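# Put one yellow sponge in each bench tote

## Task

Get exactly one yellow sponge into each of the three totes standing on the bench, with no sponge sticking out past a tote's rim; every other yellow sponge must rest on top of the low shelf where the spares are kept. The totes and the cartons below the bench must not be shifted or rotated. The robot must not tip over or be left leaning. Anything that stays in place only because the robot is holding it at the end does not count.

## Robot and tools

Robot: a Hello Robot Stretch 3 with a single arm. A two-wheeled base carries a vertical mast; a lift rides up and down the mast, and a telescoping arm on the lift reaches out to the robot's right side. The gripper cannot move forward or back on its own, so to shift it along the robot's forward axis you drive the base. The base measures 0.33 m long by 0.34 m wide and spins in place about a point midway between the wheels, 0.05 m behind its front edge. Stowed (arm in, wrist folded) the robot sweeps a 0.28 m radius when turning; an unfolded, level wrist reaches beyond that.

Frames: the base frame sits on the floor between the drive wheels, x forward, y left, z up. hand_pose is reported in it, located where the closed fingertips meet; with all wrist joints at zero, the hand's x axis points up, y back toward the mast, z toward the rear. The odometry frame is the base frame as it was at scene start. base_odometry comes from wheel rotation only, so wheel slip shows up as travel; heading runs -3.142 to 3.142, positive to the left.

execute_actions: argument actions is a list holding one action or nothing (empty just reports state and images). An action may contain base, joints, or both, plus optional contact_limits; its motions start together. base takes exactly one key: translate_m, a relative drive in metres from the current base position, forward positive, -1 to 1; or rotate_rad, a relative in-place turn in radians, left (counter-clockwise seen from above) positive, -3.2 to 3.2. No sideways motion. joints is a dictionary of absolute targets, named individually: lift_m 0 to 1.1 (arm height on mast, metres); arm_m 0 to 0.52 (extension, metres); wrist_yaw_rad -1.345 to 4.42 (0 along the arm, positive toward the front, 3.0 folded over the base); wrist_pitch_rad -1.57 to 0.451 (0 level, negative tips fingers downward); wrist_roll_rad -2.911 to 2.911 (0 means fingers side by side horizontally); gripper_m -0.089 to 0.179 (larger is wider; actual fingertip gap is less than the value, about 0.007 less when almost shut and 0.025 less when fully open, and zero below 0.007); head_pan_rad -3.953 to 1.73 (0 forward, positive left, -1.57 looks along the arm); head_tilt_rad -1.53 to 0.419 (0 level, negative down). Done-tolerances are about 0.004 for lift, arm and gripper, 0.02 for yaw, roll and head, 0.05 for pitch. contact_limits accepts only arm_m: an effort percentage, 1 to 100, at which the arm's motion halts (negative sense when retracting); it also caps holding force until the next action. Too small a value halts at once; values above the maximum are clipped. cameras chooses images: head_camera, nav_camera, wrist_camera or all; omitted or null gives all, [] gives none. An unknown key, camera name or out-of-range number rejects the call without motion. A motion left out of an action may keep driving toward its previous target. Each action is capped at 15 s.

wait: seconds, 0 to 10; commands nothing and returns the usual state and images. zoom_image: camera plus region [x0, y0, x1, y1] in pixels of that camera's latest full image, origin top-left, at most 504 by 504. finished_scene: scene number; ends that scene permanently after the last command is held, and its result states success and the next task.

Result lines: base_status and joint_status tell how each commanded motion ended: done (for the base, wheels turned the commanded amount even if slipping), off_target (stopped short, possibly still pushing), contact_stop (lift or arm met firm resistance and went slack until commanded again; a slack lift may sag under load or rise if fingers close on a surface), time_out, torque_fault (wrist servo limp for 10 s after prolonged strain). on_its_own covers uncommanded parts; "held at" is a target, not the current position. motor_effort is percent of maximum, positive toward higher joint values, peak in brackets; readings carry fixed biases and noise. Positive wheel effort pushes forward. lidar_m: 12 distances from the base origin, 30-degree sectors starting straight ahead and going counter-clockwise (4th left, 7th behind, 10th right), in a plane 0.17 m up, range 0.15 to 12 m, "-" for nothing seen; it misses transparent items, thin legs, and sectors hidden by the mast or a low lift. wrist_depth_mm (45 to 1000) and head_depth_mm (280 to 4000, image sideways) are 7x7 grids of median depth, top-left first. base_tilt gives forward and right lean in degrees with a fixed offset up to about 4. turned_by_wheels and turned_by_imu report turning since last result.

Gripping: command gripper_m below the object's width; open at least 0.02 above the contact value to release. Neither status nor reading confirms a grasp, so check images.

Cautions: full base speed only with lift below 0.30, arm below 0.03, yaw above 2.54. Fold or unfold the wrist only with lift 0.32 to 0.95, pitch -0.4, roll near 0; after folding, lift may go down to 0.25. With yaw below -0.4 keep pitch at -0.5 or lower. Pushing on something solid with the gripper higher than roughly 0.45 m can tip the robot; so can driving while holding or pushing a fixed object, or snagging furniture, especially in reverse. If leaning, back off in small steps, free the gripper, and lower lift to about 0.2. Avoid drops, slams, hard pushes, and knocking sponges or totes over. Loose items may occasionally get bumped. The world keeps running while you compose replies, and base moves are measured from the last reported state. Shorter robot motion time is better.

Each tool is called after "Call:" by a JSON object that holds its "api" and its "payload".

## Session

Call:
{"api": "execute_actions", "payload": {"actions": []}}

Scene clock: 0.00 s.
base_odometry: x=+0.000 y=+0.000 heading=+0.000 (m, m, rad; odometry frame)
turned_by_wheels: +0.000 (rad since the last result)
turned_by_imu: +0.000 (rad since the last result)
base_tilt: forward=-2.4 right=-0.9 (deg)
lidar_m: 1.01 1.08 1.88 1.58 1.91 1.25 1.21 1.29 2.59 2.56 2.14 1.03
head_depth_mm: 1547 1549 1539 1552 1535 1060 940 / 1561 1554 1568 1543 1531 1054 940 / 1561 1574 1547 1561 1546 1057 949 / 1601 1579 1587 1583 1562 1065 958 / 1616 1602 1593 1587 1582 1068 963 / 1622 1610 1617 1598 1600 1067 971 / 1623 1618 1627 1616 1613 1077 985
base_status: not commanded
joint_positions: lift_m=+0.486 arm_m=-0.002 wrist_yaw_rad=+2.785 wrist_pitch_rad=-0.435 wrist_roll_rad=-0.003 gripper_m=+0.037 head_pan_rad=-0.003 head_tilt_rad=+0.012
joint_status: not commanded
motor_effort: left_wheel=+1 right_wheel=+0 lift_m=+26 arm_m=+1 wrist_yaw_rad=+0 wrist_pitch_rad=+5 wrist_roll_rad=+0 gripper_m=+2 head_pan_rad=+0 head_tilt_rad=+1 (%)
hand_pose: x=+0.0563 y=+0.0656 z=+0.4951 quat_wxyz=(+0.273, +0.705, +0.029, +0.654) (m; base frame)
wrist_depth_mm: - - - - - - 944 / - - - - - - 961 / - - - - - - - / - - - - - - - / 942 934 909 920 912 877 875 / 777 - 772 752 - 743 729 / 670 648 639 648 646 634 641
pictures: head_camera (sideways: a quarter turn clockwise sets it upright), nav_camera (sideways: a quarter turn counterclockwise sets it upright), wrist_camera
Images, in order (width x height): head_camera 896x504, nav_camera 672x504, wrist_camera 644x364.

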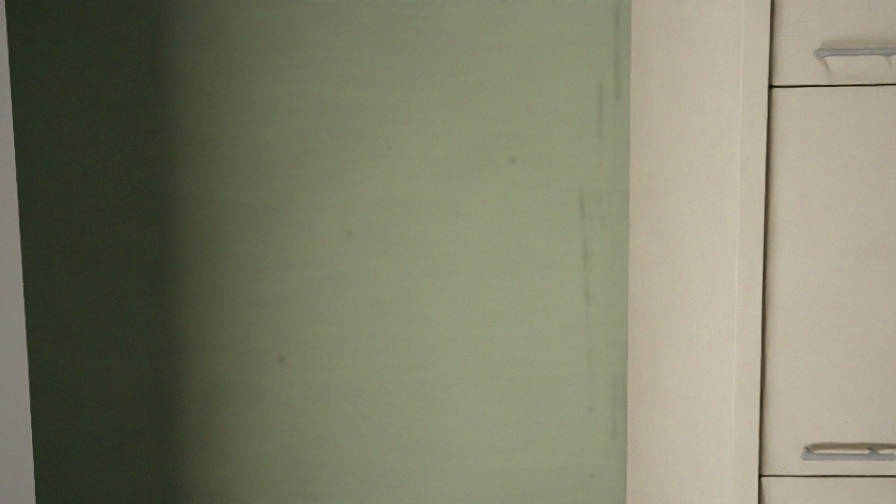

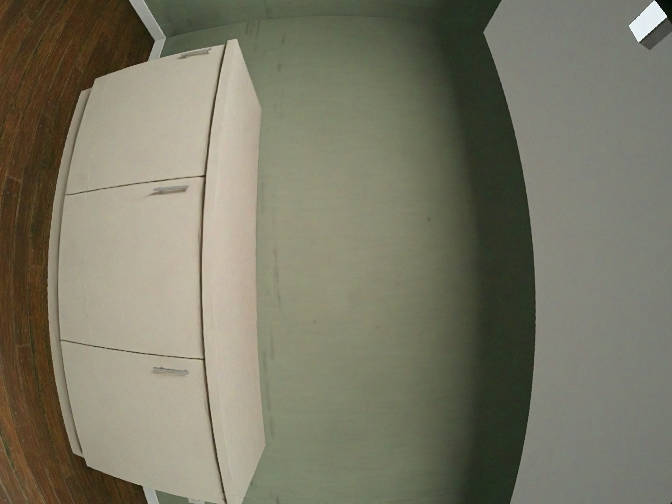

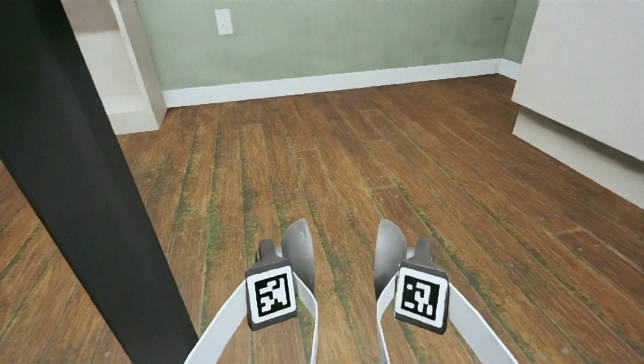

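Call:
{"api": "execute_actions", "payload": {"actions": [{"joints":{"head_pan_rad":-1.65,"head_tilt_rad":-0.4,"lift_m":0.38}}], "cameras": ["head_camera","nav_camera"]}}

Call:
{"api": "execute_actions", "payload": {"actions": [{"joints":{"head_pan_rad":-2.9,"lift_m":0.285}}], "cameras": ["head_camera","nav_camera"]}}

Scene clock: 6.97 s.
base_odometry: x=+0.000 y=+0.000 heading=+0.000 (m, m, rad; odometry frame)
turned_by_wheels: +0.000 (rad since the last result)
turned_by_imu: +0.000 (rad since the last result)
base_tilt: forward=-2.3 right=-1.0 (deg)
lidar_m: 1.02 1.08 1.88 1.58 1.90 1.25 1.21 1.29 2.58 2.57 2.14 1.04
head_depth_mm: 2440 2655 2814 3055 2289 1719 1376 / 2457 2627 2803 2881 2271 1724 1372 / 2457 2614 2842 2962 2299 1738 1381 / 2460 2661 2783 2944 2305 1713 1383 / 2479 2644 2788 2957 2296 1718 1378 / 2511 2644 2851 2989 2292 1741 1379 / 2449 2634 2805 3027 2278 1727 1384
base_status: not commanded
joint_positions: lift_m=+0.380 arm_m=-0.002 wrist_yaw_rad=+2.785 wrist_pitch_rad=-0.436 wrist_roll_rad=-0.003 gripper_m=+0.037 head_pan_rad=-1.643 head_tilt_rad=-0.395
joint_status: all done
motor_effort: left_wheel=+0(0) right_wheel=+0(0) lift_m=+19(22) arm_m=+1(1) wrist_yaw_rad=+0(0) wrist_pitch_rad=+5(5) wrist_roll_rad=+0(0) gripper_m=+0(0) head_pan_rad=-5(66) head_tilt_rad=-2(26) (%)
hand_pose: x=+0.0563 y=+0.0656 z=+0.3891 quat_wxyz=(+0.273, +0.705, +0.029, +0.654) (m; base frame)
wrist_depth_mm: - - - - - - 932 / - - - - - - 938 / - - - - - - - / - 958 943 928 931 892 882 / 778 774 754 760 764 727 715 / 654 - 638 622 - 612 610 / 555 539 543 540 534 534 525
pictures: head_camera (sideways: a quarter turn clockwise sets it upright), nav_camera (sideways: a quarter turn counterclockwise sets it upright)
Images, in order (width x height): head_camera 896x504, nav_camera 672x504.

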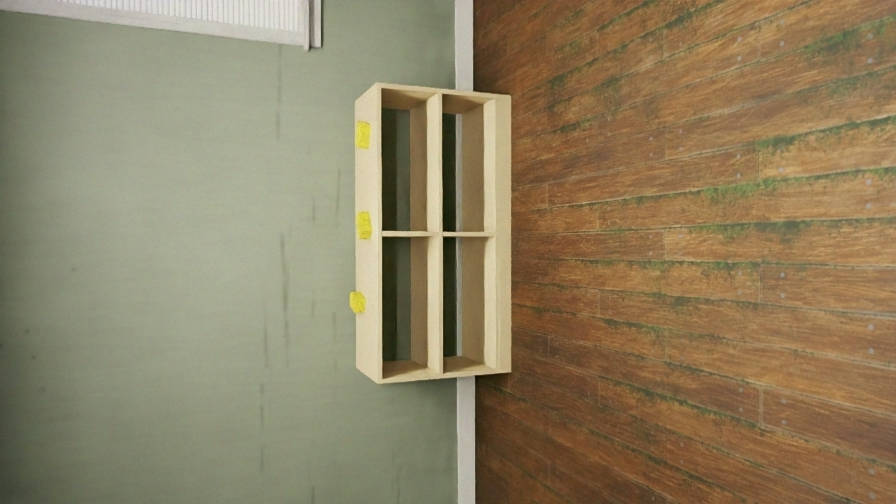

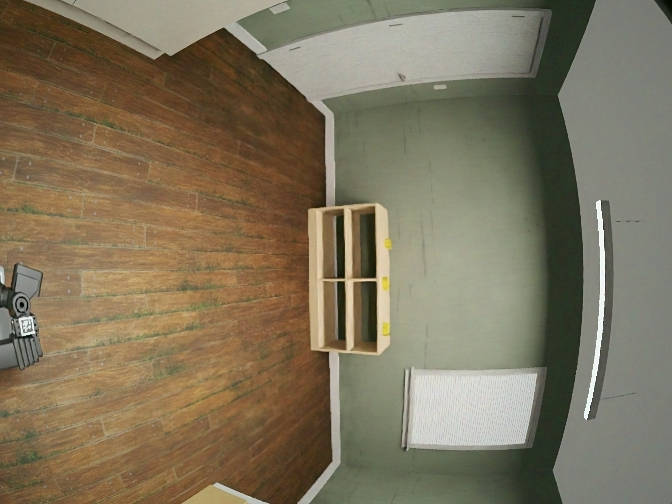

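Scene clock: 8.67 s.
base_odometry: x=+0.000 y=+0.000 heading=+0.000 (m, m, rad; odometry frame)
turned_by_wheels: +0.000 (rad since the last result)
turned_by_imu: +0.000 (rad since the last result)
base_tilt: forward=-2.3 right=-0.8 (deg)
lidar_m: 1.02 1.08 1.87 1.58 1.90 1.25 1.21 1.29 2.57 2.57 2.14 1.03
head_depth_mm: 1731 1846 1910 1297 2002 1520 1383 / 1795 1889 1580 2173 1809 1476 1374 / 1839 1959 1422 2251 2040 1653 1379 / 1905 2015 2054 2358 1830 1594 1377 / 1962 2089 2057 2387 1984 1624 1379 / 2043 2171 2063 2609 1824 1710 1384 / 2126 2288 2417 2634 1767 1729 1388
base_status: not commanded
joint_positions: lift_m=+0.285 arm_m=-0.002 wrist_yaw_rad=+2.785 wrist_pitch_rad=-0.436 wrist_roll_rad=-0.003 gripper_m=+0.037 head_pan_rad=-2.893 head_tilt_rad=-0.395
joint_status: all done
motor_effort: left_wheel=+0(1) right_wheel=+0(0) lift_m=+19(20) arm_m=+1(1) wrist_yaw_rad=+1(1) wrist_pitch_rad=+5(5) wrist_roll_rad=+0(0) gripper_m=+1(0) head_pan_rad=-5(61) head_tilt_rad=-2(2) (%)
hand_pose: x=+0.0563 y=+0.0656 z=+0.2941 quat_wxyz=(+0.273, +0.705, +0.029, +0.654) (m; base frame)
wrist_depth_mm: - - - - - - 955 / - - - - - - - / - - - - 951 961 925 / - 769 768 765 747 736 720 / 627 637 623 619 622 597 592 / 524 - 514 504 - 505 497 / 451 - - 442 434 433 431
pictures: head_camera (sideways: a quarter turn clockwise sets it upright), nav_camera (sideways: a quarter turn counterclockwise sets it upright)
Images, in order (width x height): head_camera 896x504, nav_camera 672x504.

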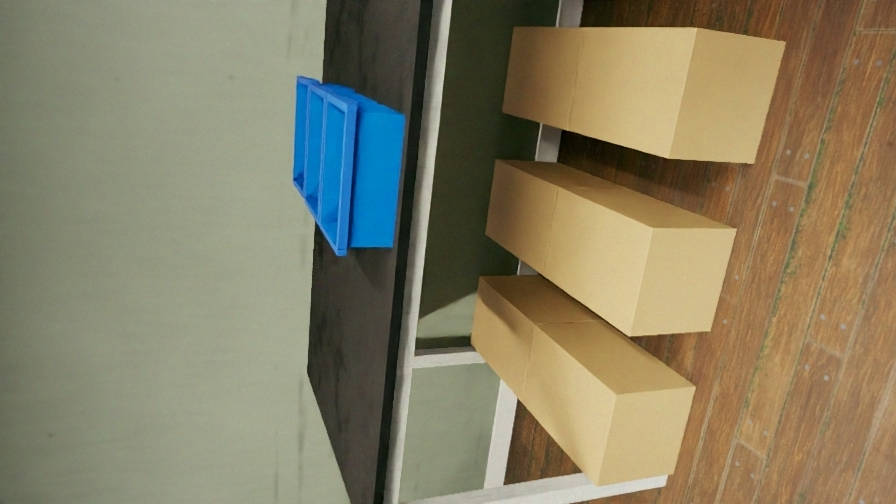

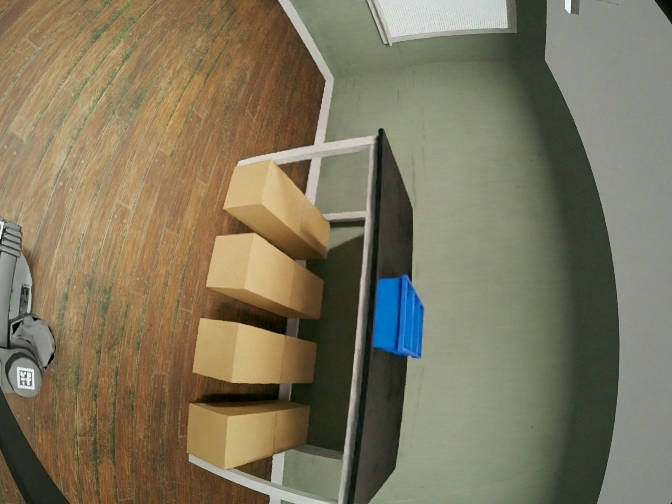

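Call:
{"api": "execute_actions", "payload": {"actions": [{"base":{"rotate_rad":-1.885},"joints":{"head_pan_rad":-1.5,"head_tilt_rad":-0.7}}], "cameras": []}}

Call:
{"api": "execute_actions", "payload": {"actions": [{"base":{"translate_m":1}}], "cameras": []}}

Call:
{"api": "execute_actions", "payload": {"actions": [{"base":{"translate_m":1}}], "cameras": []}}

Call:
{"api": "execute_actions", "payload": {"actions": [{"base":{"rotate_rad":1.805},"joints":{"lift_m":0.65,"wrist_yaw_rad":0}}], "cameras": []}}

Call:
{"api": "execute_actions", "payload": {"actions": [{"joints":{"lift_m":0.8,"wrist_pitch_rad":-1,"arm_m":0.36,"gripper_m":0.178}}]}}

Scene clock: 19.63 s.
base_odometry: x=+0.000 y=+0.000 heading=-1.885 (m, m, rad; odometry frame)
turned_by_wheels: -1.885 (rad since the last result)
turned_by_imu: -1.886 (rad since the last result)
base_tilt: forward=-2.3 right=-1.0 (deg)
lidar_m: 2.58 2.55 1.16 1.02 1.02 1.20 1.84 1.59 1.94 1.21 1.22 1.46
head_depth_mm: 1921 2097 2419 2024 1627 1349 1165 / 1886 1372 2299 1737 1623 1356 1166 / 1799 1375 2236 1646 1617 1345 1163 / 1786 1282 2193 1886 1624 1351 1159 / 1776 1269 2173 1603 1623 1349 1170 / 1742 1270 2141 1708 1606 1349 1164 / 1663 1106 2118 1755 1582 1361 1168
base_status: done
joint_positions: lift_m=+0.285 arm_m=-0.002 wrist_yaw_rad=+2.785 wrist_pitch_rad=-0.436 wrist_roll_rad=-0.003 gripper_m=+0.037 head_pan_rad=-1.507 head_tilt_rad=-0.691
joint_status: all done
motor_effort: left_wheel=+1(9) right_wheel=-1(7) lift_m=+19(19) arm_m=+1(0) wrist_yaw_rad=+0(0) wrist_pitch_rad=+5(5) wrist_roll_rad=+0(0) gripper_m=+1(1) head_pan_rad=+4(59) head_tilt_rad=-4(23) (%)
hand_pose: x=+0.0563 y=+0.0655 z=+0.2941 quat_wxyz=(+0.273, +0.705, +0.029, +0.654) (m; base frame)
wrist_depth_mm: - 853 970 - - - - / - 935 - - - - - / - - - - 972 956 926 / - 784 775 746 737 735 719 / 625 636 615 620 622 597 588 / 528 - 516 509 - 502 498 / 453 - - 440 434 434 427
pictures: none
No camera images: the call's "cameras" was empty. Leave "cameras" out to get every camera's image.

Scene clock: 24.73 s.
base_odometry: x=-0.309 y=-0.951 heading=-1.885 (m, m, rad; odometry frame)
turned_by_wheels: +0.000 (rad since the last result)
turned_by_imu: -0.003 (rad since the last result)
base_tilt: forward=-2.3 right=-1.1 (deg)
lidar_m: 1.59 1.54 2.09 1.85 1.36 1.47 2.81 2.50 1.12 0.98 0.98 2.21
head_depth_mm: 1634 1039 2040 1720 1580 1359 1166 / 1615 1173 2092 1594 1524 1353 1164 / 1641 1186 2071 1622 1533 1354 1158 / 1602 1175 2043 1897 1544 1352 1162 / 1589 1184 1948 1608 1429 1360 1161 / 1575 1178 1926 1596 1457 1359 1161 / 1545 1285 1054 1950 1638 1357 1172
base_status: done
joint_positions: lift_m=+0.285 arm_m=-0.002 wrist_yaw_rad=+2.785 wrist_pitch_rad=-0.436 wrist_roll_rad=-0.003 gripper_m=+0.037 head_pan_rad=-1.507 head_tilt_rad=-0.691
joint_status: not commanded
motor_effort: left_wheel=+2(9) right_wheel=-1(4) lift_m=+19(19) arm_m=+0(0) wrist_yaw_rad=+0(0) wrist_pitch_rad=+5(5) wrist_roll_rad=+0(0) gripper_m=+1(1) head_pan_rad=+5(5) head_tilt_rad=-4(4) (%)
hand_pose: x=+0.0563 y=+0.0655 z=+0.2940 quat_wxyz=(+0.273, +0.705, +0.029, +0.654) (m; base frame)
wrist_depth_mm: - - - - - - - / - - - - - - - / - - - - 971 960 935 / - 789 772 767 737 725 722 / 619 637 617 623 622 591 586 / 530 - 521 511 - 498 499 / 456 - - 441 436 434 427
pictures: none
No camera images: the call's "cameras" was empty. Leave "cameras" out to get every camera's image.

Scene clock: 29.83 s.
base_odometry: x=-0.618 y=-1.902 heading=-1.885 (m, m, rad; odometry frame)
turned_by_wheels: +0.000 (rad since the last result)
turned_by_imu: -0.003 (rad since the last result)
base_tilt: forward=-2.4 right=-0.8 (deg)
lidar_m: 0.59 0.75 0.69 2.04 2.07 1.89 3.11 1.50 1.10 1.67 1.67 1.11
head_depth_mm: 1496 1643 1908 1793 1622 1349 1164 / 1470 1668 1881 2019 1621 1349 1164 / 1441 1626 1870 2021 1627 1358 1157 / 1418 1593 1820 1976 1619 1352 1170 / 1400 1574 1770 1963 1621 1349 1161 / 1359 1530 1745 1921 1631 1353 1166 / 1358 1512 1688 1905 1627 1363 1164
base_status: done
joint_positions: lift_m=+0.285 arm_m=-0.002 wrist_yaw_rad=+2.785 wrist_pitch_rad=-0.436 wrist_roll_rad=-0.003 gripper_m=+0.037 head_pan_rad=-1.507 head_tilt_rad=-0.691
joint_status: not commanded
motor_effort: left_wheel=+3(7) right_wheel=-1(4) lift_m=+19(19) arm_m=+1(0) wrist_yaw_rad=+1(0) wrist_pitch_rad=+5(5) wrist_roll_rad=+0(0) gripper_m=+0(0) head_pan_rad=+5(5) head_tilt_rad=-4(4) (%)
hand_pose: x=+0.0563 y=+0.0655 z=+0.2940 quat_wxyz=(+0.273, +0.705, +0.029, +0.654) (m; base frame)
wrist_depth_mm: - - - - - 619 493 / - - - - - 752 779 / - - - 979 842 751 762 / - 784 761 758 741 648 592 / 624 642 616 628 620 587 517 / 530 - 517 514 - 498 496 / 451 - - 437 435 435 427
pictures: none
No camera images: the call's "cameras" was empty. Leave "cameras" out to get every camera's image.

Scene clock: 34.00 s.
base_odometry: x=-0.618 y=-1.902 heading=-0.080 (m, m, rad; odometry frame)
turned_by_wheels: +1.805 (rad since the last result)
turned_by_imu: +1.811 (rad since the last result)
base_tilt: forward=-2.4 right=-1.0 (deg)
lidar_m: 2.06 1.89 2.10 3.46 1.10 1.11 1.67 1.38 0.59 0.74 0.69 1.14
head_depth_mm: 792 879 1005 1167 1386 1356 1163 / 793 892 1013 1100 882 1045 1159 / 794 895 1017 1074 883 1056 - / 799 902 1022 1064 903 1054 1166 / 804 901 1036 1070 911 1073 1163 / 810 910 1041 1072 912 1182 1169 / 811 915 1051 1069 893 1086 1168
base_status: done
joint_positions: lift_m=+0.650 arm_m=-0.002 wrist_yaw_rad=+0.002 wrist_pitch_rad=-0.436 wrist_roll_rad=-0.003 gripper_m=+0.037 head_pan_rad=-1.507 head_tilt_rad=-0.692
joint_status: all done
motor_effort: left_wheel=-1(6) right_wheel=+2(5) lift_m=+33(35) arm_m=+0(0) wrist_yaw_rad=-1(3) wrist_pitch_rad=+5(5) wrist_roll_rad=+0(0) gripper_m=+1(2) head_pan_rad=+5(5) head_tilt_rad=-3(4) (%)
hand_pose: x=-0.0211 y=-0.3647 z=+0.6583 quat_wxyz=(+0.692, +0.154, -0.689, -0.152) (m; base frame)
wrist_depth_mm: 684 669 667 645 647 642 630 / 664 635 626 556 583 693 681 / 432 426 420 413 405 723 743 / 453 618 757 712 572 414 818 / 477 619 652 649 613 878 914 / 536 545 544 535 - 904 917 / 751 657 750 711 697 806 803
pictures: none
No camera images: the call's "cameras" was empty. Leave "cameras" out to get every camera's image.

Scene clock: 37.87 s.
base_odometry: x=-0.618 y=-1.902 heading=-0.080 (m, m, rad; odometry frame)
turned_by_wheels: +0.000 (rad since the last result)
turned_by_imu: +0.000 (rad since the last result)
base_tilt: forward=-2.3 right=-0.7 (deg)
lidar_m: 2.06 1.89 2.10 3.45 1.11 1.11 1.67 1.38 0.59 0.74 0.69 1.14
head_depth_mm: 790 881 999 1140 - - 1152 / 789 887 993 - 852 1039 1167 / 797 894 997 - 880 1069 1158 / 801 893 1023 1076 902 1068 1162 / 802 905 1033 1077 907 1065 1165 / 807 911 1043 1073 911 1183 1160 / 813 914 1051 1072 893 1088 1170
base_status: not commanded
joint_positions: lift_m=+0.800 arm_m=+0.360 wrist_yaw_rad=+0.001 wrist_pitch_rad=-1.005 wrist_roll_rad=-0.003 gripper_m=+0.178 head_pan_rad=-1.507 head_tilt_rad=-0.692
joint_status: all done
motor_effort: left_wheel=-1(1) right_wheel=+2(2) lift_m=+33(32) arm_m=+4(4) wrist_yaw_rad=+0(1) wrist_pitch_rad=+2(4) wrist_roll_rad=+0(0) gripper_m=-1(91) head_pan_rad=+5(5) head_tilt_rad=-4(4) (%)
hand_pose: x=-0.0215 y=-0.6217 z=+0.7092 quat_wxyz=(+0.621, +0.341, -0.618, -0.340) (m; base frame)
wrist_depth_mm: 384 378 371 367 361 364 441 / 351 346 342 336 332 329 528 / 323 320 315 311 308 303 660 / 300 295 293 239 276 281 852 / 280 279 273 263 264 265 858 / 262 - 256 254 249 248 - / 249 241 241 239 235 235 229
pictures: head_camera (sideways: a quarter turn clockwise sets it upright), nav_camera (sideways: a quarter turn counterclockwise sets it upright), wrist_camera
Images, in order (width x height): head_camera 896x504, nav_camera 672x504, wrist_camera 644x364.

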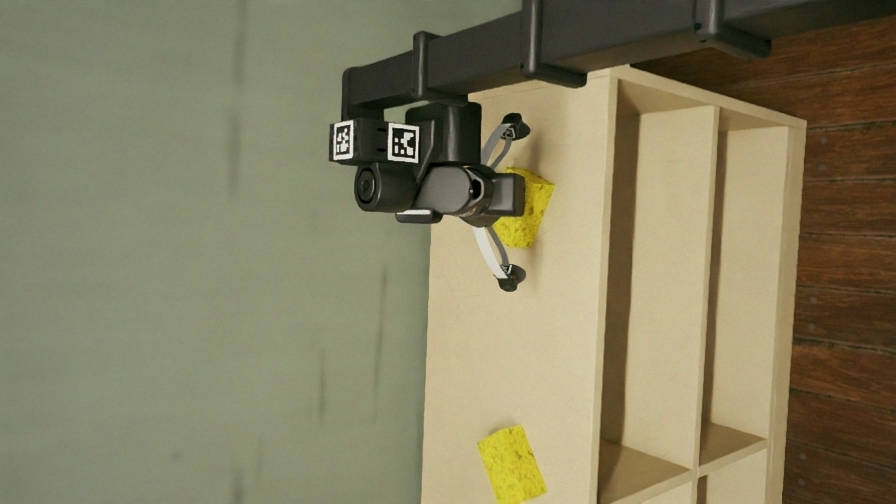

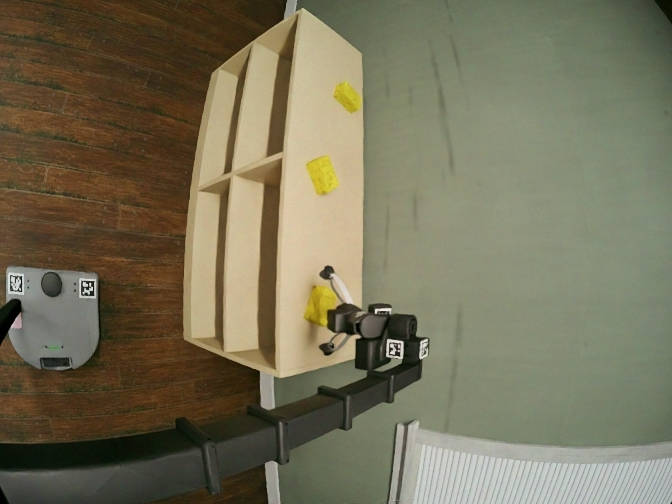

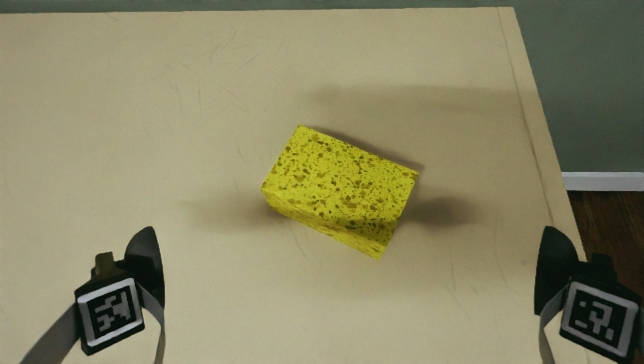

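Call:
{"api": "execute_actions", "payload": {"actions": [{"base":{"translate_m":0.052},"joints":{"wrist_yaw_rad":-0.47,"arm_m":0.435,"lift_m":0.775}}], "cameras": ["wrist_camera"]}}

Call:
{"api": "execute_actions", "payload": {"actions": [{"joints":{"lift_m":0.724}}], "cameras": ["wrist_camera"]}}

Scene clock: 53.63 s.
base_odometry: x=-0.566 y=-1.906 heading=-0.080 (m, m, rad; odometry frame)
turned_by_wheels: +0.000 (rad since the last result)
turned_by_imu: -0.001 (rad since the last result)
base_tilt: forward=-2.4 right=-1.0 (deg)
lidar_m: 2.01 1.85 2.02 3.46 1.16 1.14 1.73 1.38 0.61 0.96 0.66 1.10
head_depth_mm: 787 883 1010 1145 - - 1144 / 791 886 992 - 879 1047 1156 / 792 895 980 - 886 1073 1162 / 801 898 1028 1069 909 1069 1168 / 804 904 1036 1073 908 1070 1159 / 809 911 1046 1072 911 1105 1160 / 813 918 1045 1072 885 1187 1167
base_status: done
joint_positions: lift_m=+0.775 arm_m=+0.435 wrist_yaw_rad=-0.468 wrist_pitch_rad=-1.005 wrist_roll_rad=-0.003 gripper_m=+0.178 head_pan_rad=-1.507 head_tilt_rad=-0.692
joint_status: all done
motor_effort: left_wheel=+0(3) right_wheel=+2(7) lift_m=+19(29) arm_m=+4(5) wrist_yaw_rad=-1(0) wrist_pitch_rad=+2(2) wrist_roll_rad=+0(0) gripper_m=+1(1) head_pan_rad=+5(4) head_tilt_rad=-3(4) (%)
hand_pose: x=-0.0743 y=-0.6840 z=+0.6848 quat_wxyz=(+0.525, +0.189, -0.681, -0.475) (m; base frame)
wrist_depth_mm: 282 311 350 331 333 588 755 / 317 335 310 306 301 760 - / 295 288 285 283 278 281 945 / 271 268 266 263 259 255 900 / 253 254 246 199 236 240 243 / 237 - 230 188 190 225 - / 226 219 218 214 212 213 208
pictures: wrist_camera
Images, in order (width x height): wrist_camera 644x364.

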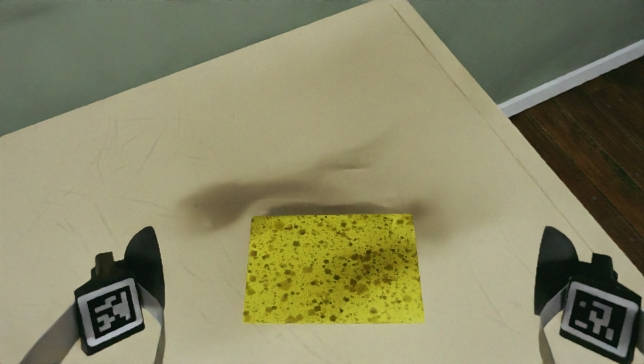

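Scene clock: 54.93 s.
base_odometry: x=-0.566 y=-1.906 heading=-0.080 (m, m, rad; odometry frame)
turned_by_wheels: +0.000 (rad since the last result)
turned_by_imu: +0.000 (rad since the last result)
base_tilt: forward=-2.2 right=-0.9 (deg)
lidar_m: 2.01 1.85 2.02 3.46 1.16 1.14 1.72 1.38 0.61 0.96 0.66 1.10
head_depth_mm: 789 883 1009 1135 1313 - - / 789 887 1010 1097 879 1070 1160 / 798 894 1017 - 882 1069 1165 / 803 900 1022 1073 912 1069 1158 / 805 906 1035 1072 909 1073 1168 / 811 909 1039 1075 907 1104 1162 / 815 916 1044 1068 884 1190 1162
base_status: not commanded
joint_positions: lift_m=+0.724 arm_m=+0.435 wrist_yaw_rad=-0.468 wrist_pitch_rad=-1.005 wrist_roll_rad=-0.003 gripper_m=+0.178 head_pan_rad=-1.507 head_tilt_rad=-0.692
joint_status: all done
motor_effort: left_wheel=-1(0) right_wheel=+2(2) lift_m=+19(18) arm_m=+4(4) wrist_yaw_rad=-2(1) wrist_pitch_rad=+2(2) wrist_roll_rad=+1(0) gripper_m=+0(1) head_pan_rad=+5(5) head_tilt_rad=-4(3) (%)
hand_pose: x=-0.0743 y=-0.6840 z=+0.6338 quat_wxyz=(+0.525, +0.189, -0.681, -0.475) (m; base frame)
wrist_depth_mm: 282 293 267 261 258 565 756 / 251 249 244 241 237 233 946 / 231 229 225 222 219 216 870 / 215 212 209 157 200 202 199 / 199 199 152 147 146 189 187 / 188 - 141 138 137 177 - / - 172 171 168 166 167 164
pictures: wrist_camera
Images, in order (width x height): wrist_camera 644x364.

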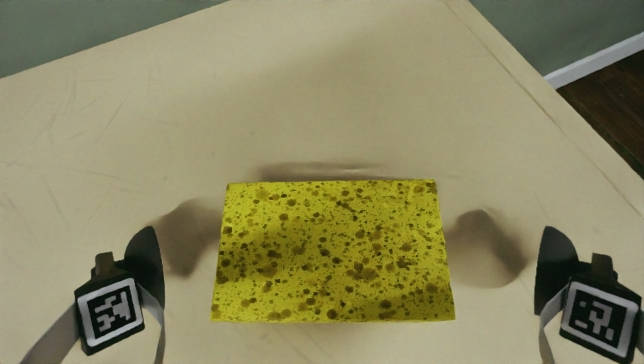

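Call:
{"api": "execute_actions", "payload": {"actions": [{"joints":{"gripper_m":0.055}}], "cameras": []}}

Call:
{"api": "execute_actions", "payload": {"actions": [{"joints":{"lift_m":0.75}}], "cameras": ["wrist_camera"]}}

Call:
{"api": "execute_actions", "payload": {"actions": [{"base":{"rotate_rad":-1.07},"joints":{"lift_m":0.95,"arm_m":0.3,"wrist_yaw_rad":0}}], "cameras": []}}

Call:
{"api": "execute_actions", "payload": {"actions": [{"base":{"translate_m":-1},"joints":{"lift_m":1.1,"wrist_pitch_rad":-0.3}}], "cameras": []}}

Call:
{"api": "execute_actions", "payload": {"actions": [{"base":{"rotate_rad":-0.4},"joints":{"head_tilt_rad":-0.6}}]}}

Scene clock: 74.50 s.
base_odometry: x=-0.566 y=-1.906 heading=-0.080 (m, m, rad; odometry frame)
turned_by_wheels: +0.000 (rad since the last result)
turned_by_imu: +0.000 (rad since the last result)
base_tilt: forward=-2.3 right=-0.9 (deg)
lidar_m: 2.01 1.85 2.02 3.46 1.16 1.14 1.72 1.38 0.61 0.95 0.66 1.10
head_depth_mm: 789 882 1005 1138 1320 - - / 792 886 1010 1096 868 1069 1159 / 797 893 1015 - 883 1068 1161 / 803 900 1027 1075 909 1075 1156 / 804 903 1033 1071 911 1072 1159 / 810 906 1039 1071 909 1110 1168 / 815 913 1048 1071 882 1192 1167
base_status: not commanded
joint_positions: lift_m=+0.724 arm_m=+0.435 wrist_yaw_rad=-0.468 wrist_pitch_rad=-1.005 wrist_roll_rad=-0.003 gripper_m=+0.056 head_pan_rad=-1.507 head_tilt_rad=-0.692
joint_status: all done
motor_effort: left_wheel=-1(1) right_wheel=+2(1) lift_m=+19(19) arm_m=+4(4) wrist_yaw_rad=-1(2) wrist_pitch_rad=+2(2) wrist_roll_rad=+0(0) gripper_m=-19(98) head_pan_rad=+5(5) head_tilt_rad=-3(4) (%)
hand_pose: x=-0.0743 y=-0.6840 z=+0.6338 quat_wxyz=(+0.525, +0.189, -0.681, -0.475) (m; base frame)
wrist_depth_mm: 283 293 266 261 258 553 750 / 252 248 244 240 238 234 955 / 230 228 225 222 219 216 871 / 214 211 209 154 153 202 199 / 200 198 148 144 143 190 186 / 187 186 137 136 134 - 175 / 176 174 170 168 167 165 165
pictures: none
No camera images: the call's "cameras" was empty. Leave "cameras" out to get every camera's image.

Scene clock: 75.50 s.
base_odometry: x=-0.566 y=-1.906 heading=-0.080 (m, m, rad; odometry frame)
turned_by_wheels: +0.000 (rad since the last result)
turned_by_imu: +0.000 (rad since the last result)
base_tilt: forward=-2.2 right=-1.0 (deg)
lidar_m: 2.01 1.85 2.01 3.44 1.17 1.14 1.72 1.38 0.61 0.95 0.66 1.10
head_depth_mm: 786 886 1002 1165 1344 - - / 789 889 992 1053 883 1069 1159 / 796 892 998 - 884 1070 1162 / 798 902 1022 1070 908 1070 1167 / 804 906 1030 1074 908 1070 1164 / 811 908 1035 1072 910 1105 1165 / 813 917 1046 1078 888 1192 1164
base_status: not commanded
joint_positions: lift_m=+0.750 arm_m=+0.435 wrist_yaw_rad=-0.468 wrist_pitch_rad=-1.005 wrist_roll_rad=-0.003 gripper_m=+0.056 head_pan_rad=-1.507 head_tilt_rad=-0.692
joint_status: all done
motor_effort: left_wheel=+0(1) right_wheel=+2(1) lift_m=+33(35) arm_m=+4(4) wrist_yaw_rad=-1(2) wrist_pitch_rad=+2(2) wrist_roll_rad=+0(1) gripper_m=-19(20) head_pan_rad=+5(5) head_tilt_rad=-4(4) (%)
hand_pose: x=-0.0743 y=-0.6840 z=+0.6591 quat_wxyz=(+0.525, +0.189, -0.681, -0.475) (m; base frame)
wrist_depth_mm: 282 313 325 296 293 582 754 / 310 281 277 273 269 664 957 / 262 259 255 251 248 245 927 / 243 240 237 154 153 228 233 / 226 223 148 144 143 215 211 / 213 210 137 136 134 - 199 / 199 198 193 191 189 187 188
pictures: wrist_camera
Images, in order (width x height): wrist_camera 644x364.

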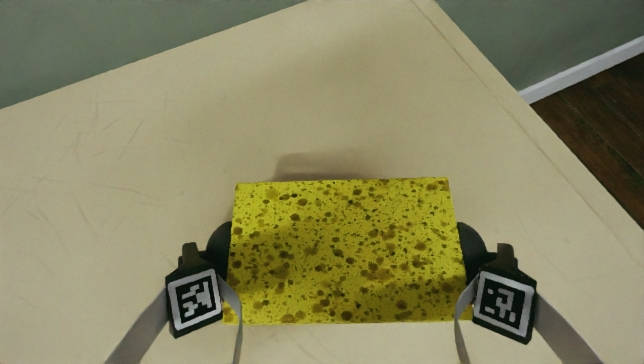

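Scene clock: 78.17 s.
base_odometry: x=-0.566 y=-1.906 heading=-1.150 (m, m, rad; odometry frame)
turned_by_wheels: -1.070 (rad since the last result)
turned_by_imu: -1.075 (rad since the last result)
base_tilt: forward=-2.3 right=-1.0 (deg)
lidar_m: 0.66 1.09 2.01 1.85 1.97 3.46 1.18 1.14 1.72 1.42 0.61 0.87
head_depth_mm: 1446 1541 1829 1914 1620 1342 1158 / 1520 1636 - 1998 1620 1359 1154 / 1609 1767 - 655 1621 1357 1163 / 1534 1723 1931 1924 1631 1358 1169 / 1321 1444 1626 1823 1626 1360 1167 / 1164 1257 1405 1548 1585 1357 1159 / 1038 1119 1213 1339 1480 1358 1107
base_status: done
joint_positions: lift_m=+0.950 arm_m=+0.300 wrist_yaw_rad=-0.001 wrist_pitch_rad=-1.006 wrist_roll_rad=-0.003 gripper_m=+0.056 head_pan_rad=-1.507 head_tilt_rad=-0.692
joint_status: all done
motor_effort: left_wheel=+2(5) right_wheel=-1(6) lift_m=+33(34) arm_m=-3(2) wrist_yaw_rad=+1(1) wrist_pitch_rad=+2(2) wrist_roll_rad=+0(1) gripper_m=-20(19) head_pan_rad=+5(5) head_tilt_rad=-3(3) (%)
hand_pose: x=-0.0218 y=-0.5620 z=+0.8590 quat_wxyz=(+0.620, +0.341, -0.618, -0.341) (m; base frame)
wrist_depth_mm: 634 781 - - - - - / 673 841 - - - - - / 726 908 - - - - - / 771 - - 155 154 - - / 842 - 148 144 143 - - / 658 - 137 136 134 - 944 / 479 694 927 920 903 869 883
pictures: none
No camera images: the call's "cameras" was empty. Leave "cameras" out to get every camera's image.

Scene clock: 89.57 s.
base_odometry: x=-0.975 y=-0.994 heading=-1.150 (m, m, rad; odometry frame)
turned_by_wheels: +0.000 (rad since the last result)
turned_by_imu: +0.005 (rad since the last result)
base_tilt: forward=-2.3 right=-0.9 (deg)
lidar_m: 1.65 2.02 1.93 1.97 2.66 1.38 0.54 0.34 0.33 0.36 1.74 1.45
head_depth_mm: - 1140 1274 611 473 1003 924 / - 1228 1361 1558 487 573 783 / - 1321 1454 1688 1623 1358 1161 / 1217 1397 1584 1830 1630 1365 1163 / 1314 1497 1725 1931 1616 1359 1160 / 1402 1611 1870 2047 1626 1355 1168 / 1512 1740 2086 2016 1612 1356 1164
base_status: done
joint_positions: lift_m=+1.099 arm_m=+0.300 wrist_yaw_rad=-0.001 wrist_pitch_rad=-0.323 wrist_roll_rad=-0.003 gripper_m=+0.056 head_pan_rad=-1.507 head_tilt_rad=-0.692
joint_status: all done
motor_effort: left_wheel=+2(3) right_wheel=-1(5) lift_m=+33(32) arm_m=-2(2) wrist_yaw_rad=+1(1) wrist_pitch_rad=+8(7) wrist_roll_rad=+0(0) gripper_m=-20(21) head_pan_rad=+5(4) head_tilt_rad=-3(3) (%)
hand_pose: x=-0.0218 y=-0.6807 z=+1.1335 quat_wxyz=(+0.699, +0.113, -0.697, -0.114) (m; base frame)
wrist_depth_mm: - - 945 796 696 613 541 / - - - 864 734 637 570 / - - - 905 777 685 595 / - - - 154 154 719 626 / - - 148 144 143 744 584 / - - 137 135 134 - 469 / - - - - - 884 384
pictures: none
No camera images: the call's "cameras" was empty. Leave "cameras" out to get every camera's image.

Scene clock: 91.17 s.
base_odometry: x=-0.975 y=-0.994 heading=-1.550 (m, m, rad; odometry frame)
turned_by_wheels: -0.400 (rad since the last result)
turned_by_imu: -0.402 (rad since the last result)
base_tilt: forward=-2.3 right=-0.8 (deg)
lidar_m: 1.45 1.65 2.55 1.92 2.04 2.63 0.94 0.54 0.33 0.33 1.34 1.88
head_depth_mm: - 1118 955 666 516 456 976 / - 1122 959 672 517 456 955 / - - 956 671 517 1047 959 / 1038 1114 1269 701 516 509 662 / 1052 1174 1321 1483 1660 1396 1210 / 1076 1189 1338 1537 1700 1431 1204 / 1090 1212 1373 1585 1715 1436 1213
base_status: done
joint_positions: lift_m=+1.099 arm_m=+0.300 wrist_yaw_rad=-0.001 wrist_pitch_rad=-0.323 wrist_roll_rad=-0.003 gripper_m=+0.056 head_pan_rad=-1.507 head_tilt_rad=-0.606
joint_status: all done
motor_effort: left_wheel=+2(5) right_wheel=-2(6) lift_m=+33(33) arm_m=-3(2) wrist_yaw_rad=+1(1) wrist_pitch_rad=+8(8) wrist_roll_rad=+0(1) gripper_m=-20(19) head_pan_rad=+6(5) head_tilt_rad=+2(13) (%)
hand_pose: x=-0.0218 y=-0.6807 z=+1.1335 quat_wxyz=(+0.699, +0.114, -0.697, -0.114) (m; base frame)
wrist_depth_mm: 709 687 656 629 608 583 566 / 769 739 710 670 647 622 601 / 841 800 758 720 690 659 644 / 928 873 813 155 154 692 661 / - 956 148 144 143 560 533 / - - 137 135 134 - 434 / - - - 362 362 356 369
pictures: head_camera (sideways: a quarter turn clockwise sets it upright), nav_camera (sideways: a quarter turn counterclockwise sets it upright), wrist_camera
Images, in order (width x height): head_camera 896x504, nav_camera 672x504, wrist_camera 644x364.

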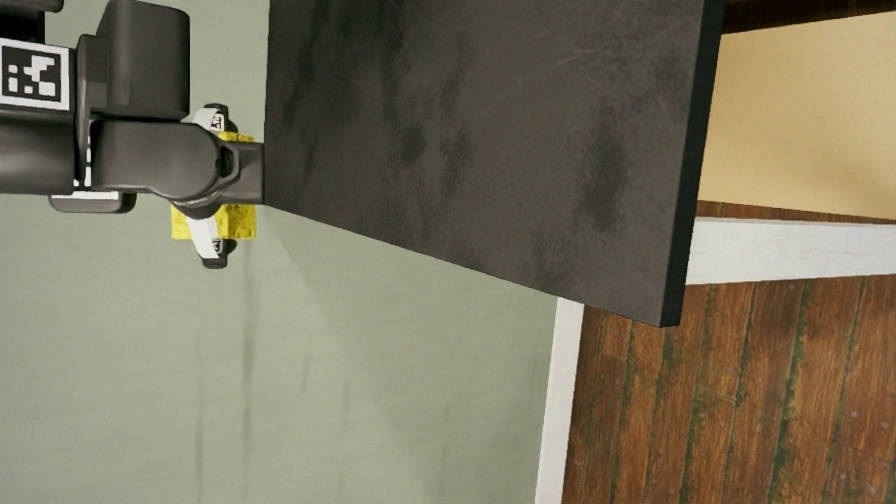

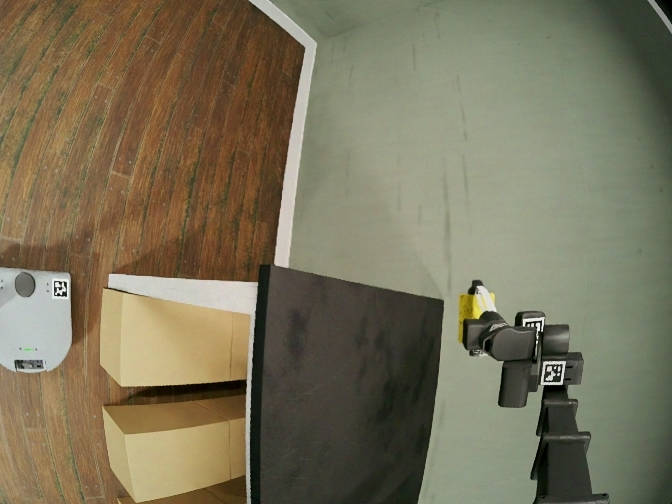

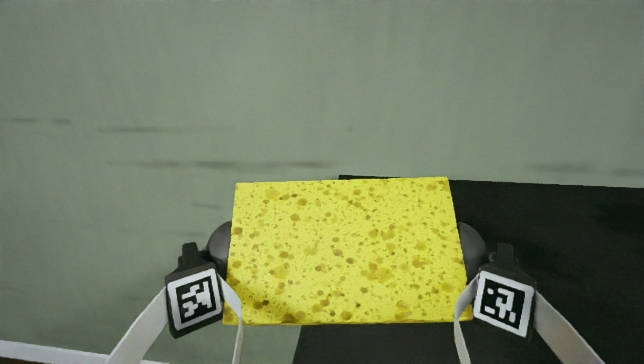

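Call:
{"api": "execute_actions", "payload": {"actions": [{"base":{"translate_m":-0.8},"joints":{"arm_m":0.25}}], "cameras": ["wrist_camera"]}}

Call:
{"api": "execute_actions", "payload": {"actions": [{"base":{"rotate_rad":-0.1},"joints":{"wrist_pitch_rad":-0.4}}]}}

Scene clock: 104.67 s.
base_odometry: x=-0.992 y=-0.194 heading=-1.550 (m, m, rad; odometry frame)
turned_by_wheels: +0.000 (rad since the last result)
turned_by_imu: +0.003 (rad since the last result)
base_tilt: forward=-2.5 right=-0.9 (deg)
lidar_m: 2.25 2.41 2.01 1.99 2.14 1.88 0.67 0.31 0.26 0.26 0.26 0.39
head_depth_mm: - 1052 650 471 489 336 372 / - - 657 479 496 346 381 / - - 665 490 505 358 1133 / 966 1047 673 496 514 370 919 / 983 1093 959 496 452 383 919 / 1003 1110 958 673 367 401 937 / 1016 1127 957 674 518 422 1156
base_status: done
joint_positions: lift_m=+1.099 arm_m=+0.250 wrist_yaw_rad=-0.001 wrist_pitch_rad=-0.323 wrist_roll_rad=-0.003 gripper_m=+0.056 head_pan_rad=-1.507 head_tilt_rad=-0.606
joint_status: all done
motor_effort: left_wheel=+2(2) right_wheel=-1(5) lift_m=+33(33) arm_m=-3(3) wrist_yaw_rad=+1(1) wrist_pitch_rad=+8(8) wrist_roll_rad=+0(0) gripper_m=-19(19) head_pan_rad=+5(5) head_tilt_rad=+3(3) (%)
hand_pose: x=-0.0218 y=-0.6307 z=+1.1335 quat_wxyz=(+0.699, +0.114, -0.697, -0.114) (m; base frame)
wrist_depth_mm: 683 652 627 599 577 554 532 / 736 705 672 649 619 595 574 / 800 760 728 691 660 632 609 / 753 745 728 155 154 663 641 / 572 564 148 144 143 393 535 / 458 454 137 136 134 - 319 / 387 381 240 233 229 238 235
pictures: wrist_camera
Images, in order (width x height): wrist_camera 644x364.

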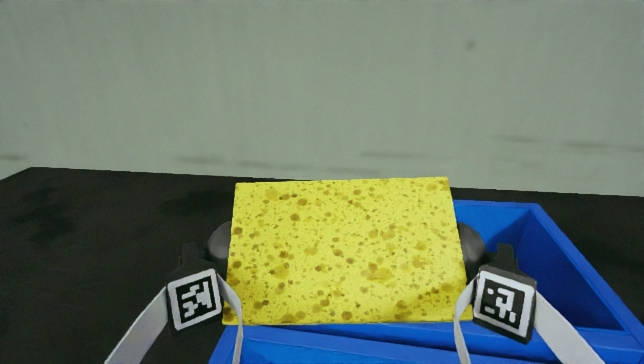

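Scene clock: 105.60 s.
base_odometry: x=-0.992 y=-0.194 heading=-1.649 (m, m, rad; odometry frame)
turned_by_wheels: -0.100 (rad since the last result)
turned_by_imu: -0.100 (rad since the last result)
base_tilt: forward=-2.3 right=-0.9 (deg)
lidar_m: 2.25 2.41 2.69 1.99 2.07 1.88 1.81 0.34 0.26 0.30 0.26 0.35
head_depth_mm: - 1072 901 480 482 348 380 / - - 662 486 498 353 898 / - - 665 491 505 358 932 / 951 1039 666 496 510 363 939 / 960 1059 680 494 514 369 899 / 970 1069 962 502 433 374 917 / 969 1079 958 673 487 411 939
base_status: done
joint_positions: lift_m=+1.099 arm_m=+0.250 wrist_yaw_rad=-0.001 wrist_pitch_rad=-0.414 wrist_roll_rad=-0.003 gripper_m=+0.056 head_pan_rad=-1.507 head_tilt_rad=-0.606
joint_status: all done
motor_effort: left_wheel=+2(6) right_wheel=-2(5) lift_m=+33(33) arm_m=-2(2) wrist_yaw_rad=+1(1) wrist_pitch_rad=+5(6) wrist_roll_rad=+0(0) gripper_m=-20(19) head_pan_rad=+5(5) head_tilt_rad=+2(3) (%)
hand_pose: x=-0.0218 y=-0.6202 z=+1.1124 quat_wxyz=(+0.693, +0.145, -0.691, -0.146) (m; base frame)
wrist_depth_mm: 633 614 606 597 593 576 571 / 668 661 654 644 630 622 617 / 728 725 716 702 684 680 667 / 625 620 421 154 153 576 572 / 495 492 148 144 142 445 458 / 410 403 137 136 134 - 386 / 351 259 255 243 235 230 331
pictures: head_camera (sideways: a quarter turn clockwise sets it upright), nav_camera (sideways: a quarter turn counterclockwise sets it upright), wrist_camera
Images, in order (width x height): head_camera 896x504, nav_camera 672x504, wrist_camera 644x364.

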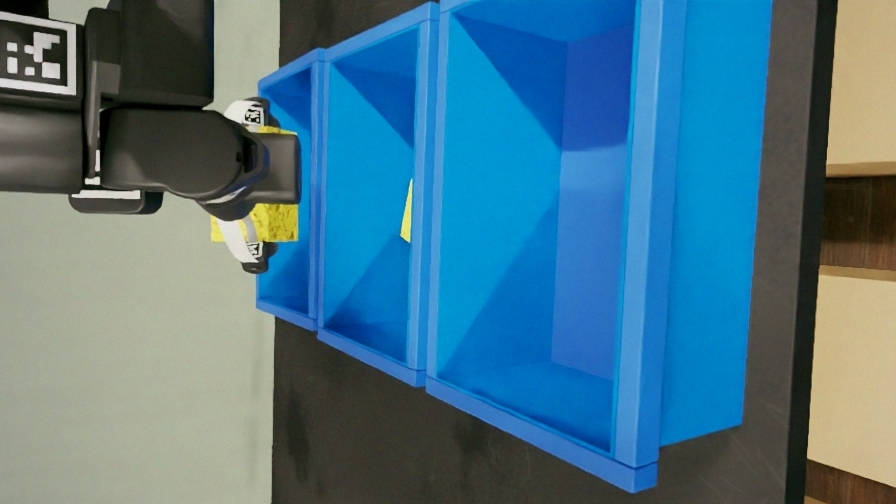

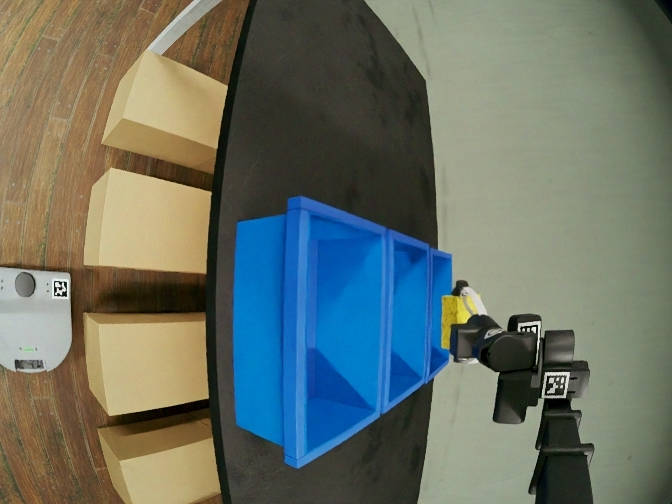

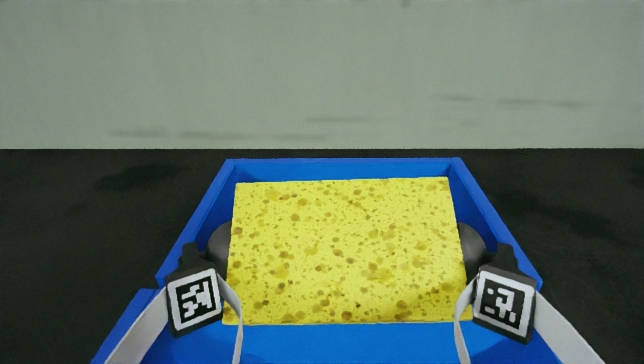

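Call:
{"api": "execute_actions", "payload": {"actions": [{"joints":{"wrist_pitch_rad":-0.8,"arm_m":0.29}}], "cameras": ["wrist_camera"]}}

Scene clock: 113.93 s.
base_odometry: x=-0.992 y=-0.194 heading=-1.649 (m, m, rad; odometry frame)
turned_by_wheels: +0.000 (rad since the last result)
turned_by_imu: +0.000 (rad since the last result)
base_tilt: forward=-2.5 right=-0.8 (deg)
lidar_m: 2.25 2.41 2.68 1.99 2.06 1.87 1.81 0.34 0.26 0.30 0.26 0.35
head_depth_mm: - 1064 896 479 481 349 381 / - 1074 664 486 498 352 896 / 961 - 567 491 504 358 933 / 954 1060 674 496 510 364 938 / 958 1060 680 494 514 368 900 / 969 1071 961 504 432 374 916 / 972 1076 966 674 487 412 939
base_status: not commanded
joint_positions: lift_m=+1.099 arm_m=+0.290 wrist_yaw_rad=-0.001 wrist_pitch_rad=-0.808 wrist_roll_rad=-0.003 gripper_m=+0.056 head_pan_rad=-1.507 head_tilt_rad=-0.606
joint_status: all done
motor_effort: left_wheel=+2(2) right_wheel=-2(1) lift_m=+33(33) arm_m=+4(5) wrist_yaw_rad=+1(1) wrist_pitch_rad=+3(7) wrist_roll_rad=+0(0) gripper_m=-18(21) head_pan_rad=+5(5) head_tilt_rad=+2(3) (%)
hand_pose: x=-0.0218 y=-0.5942 z=+1.0356 quat_wxyz=(+0.651, +0.278, -0.649, -0.278) (m; base frame)
wrist_depth_mm: 544 535 334 342 338 329 479 / 460 436 374 371 389 268 418 / 399 237 226 222 219 216 359 / 354 208 205 155 154 196 311 / 305 228 148 144 143 221 183 / 173 215 137 136 134 - 163 / 170 216 246 210 245 239 154
pictures: wrist_camera
Images, in order (width x height): wrist_camera 644x364.

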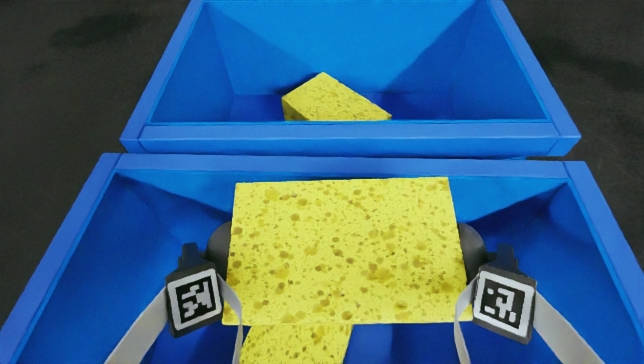

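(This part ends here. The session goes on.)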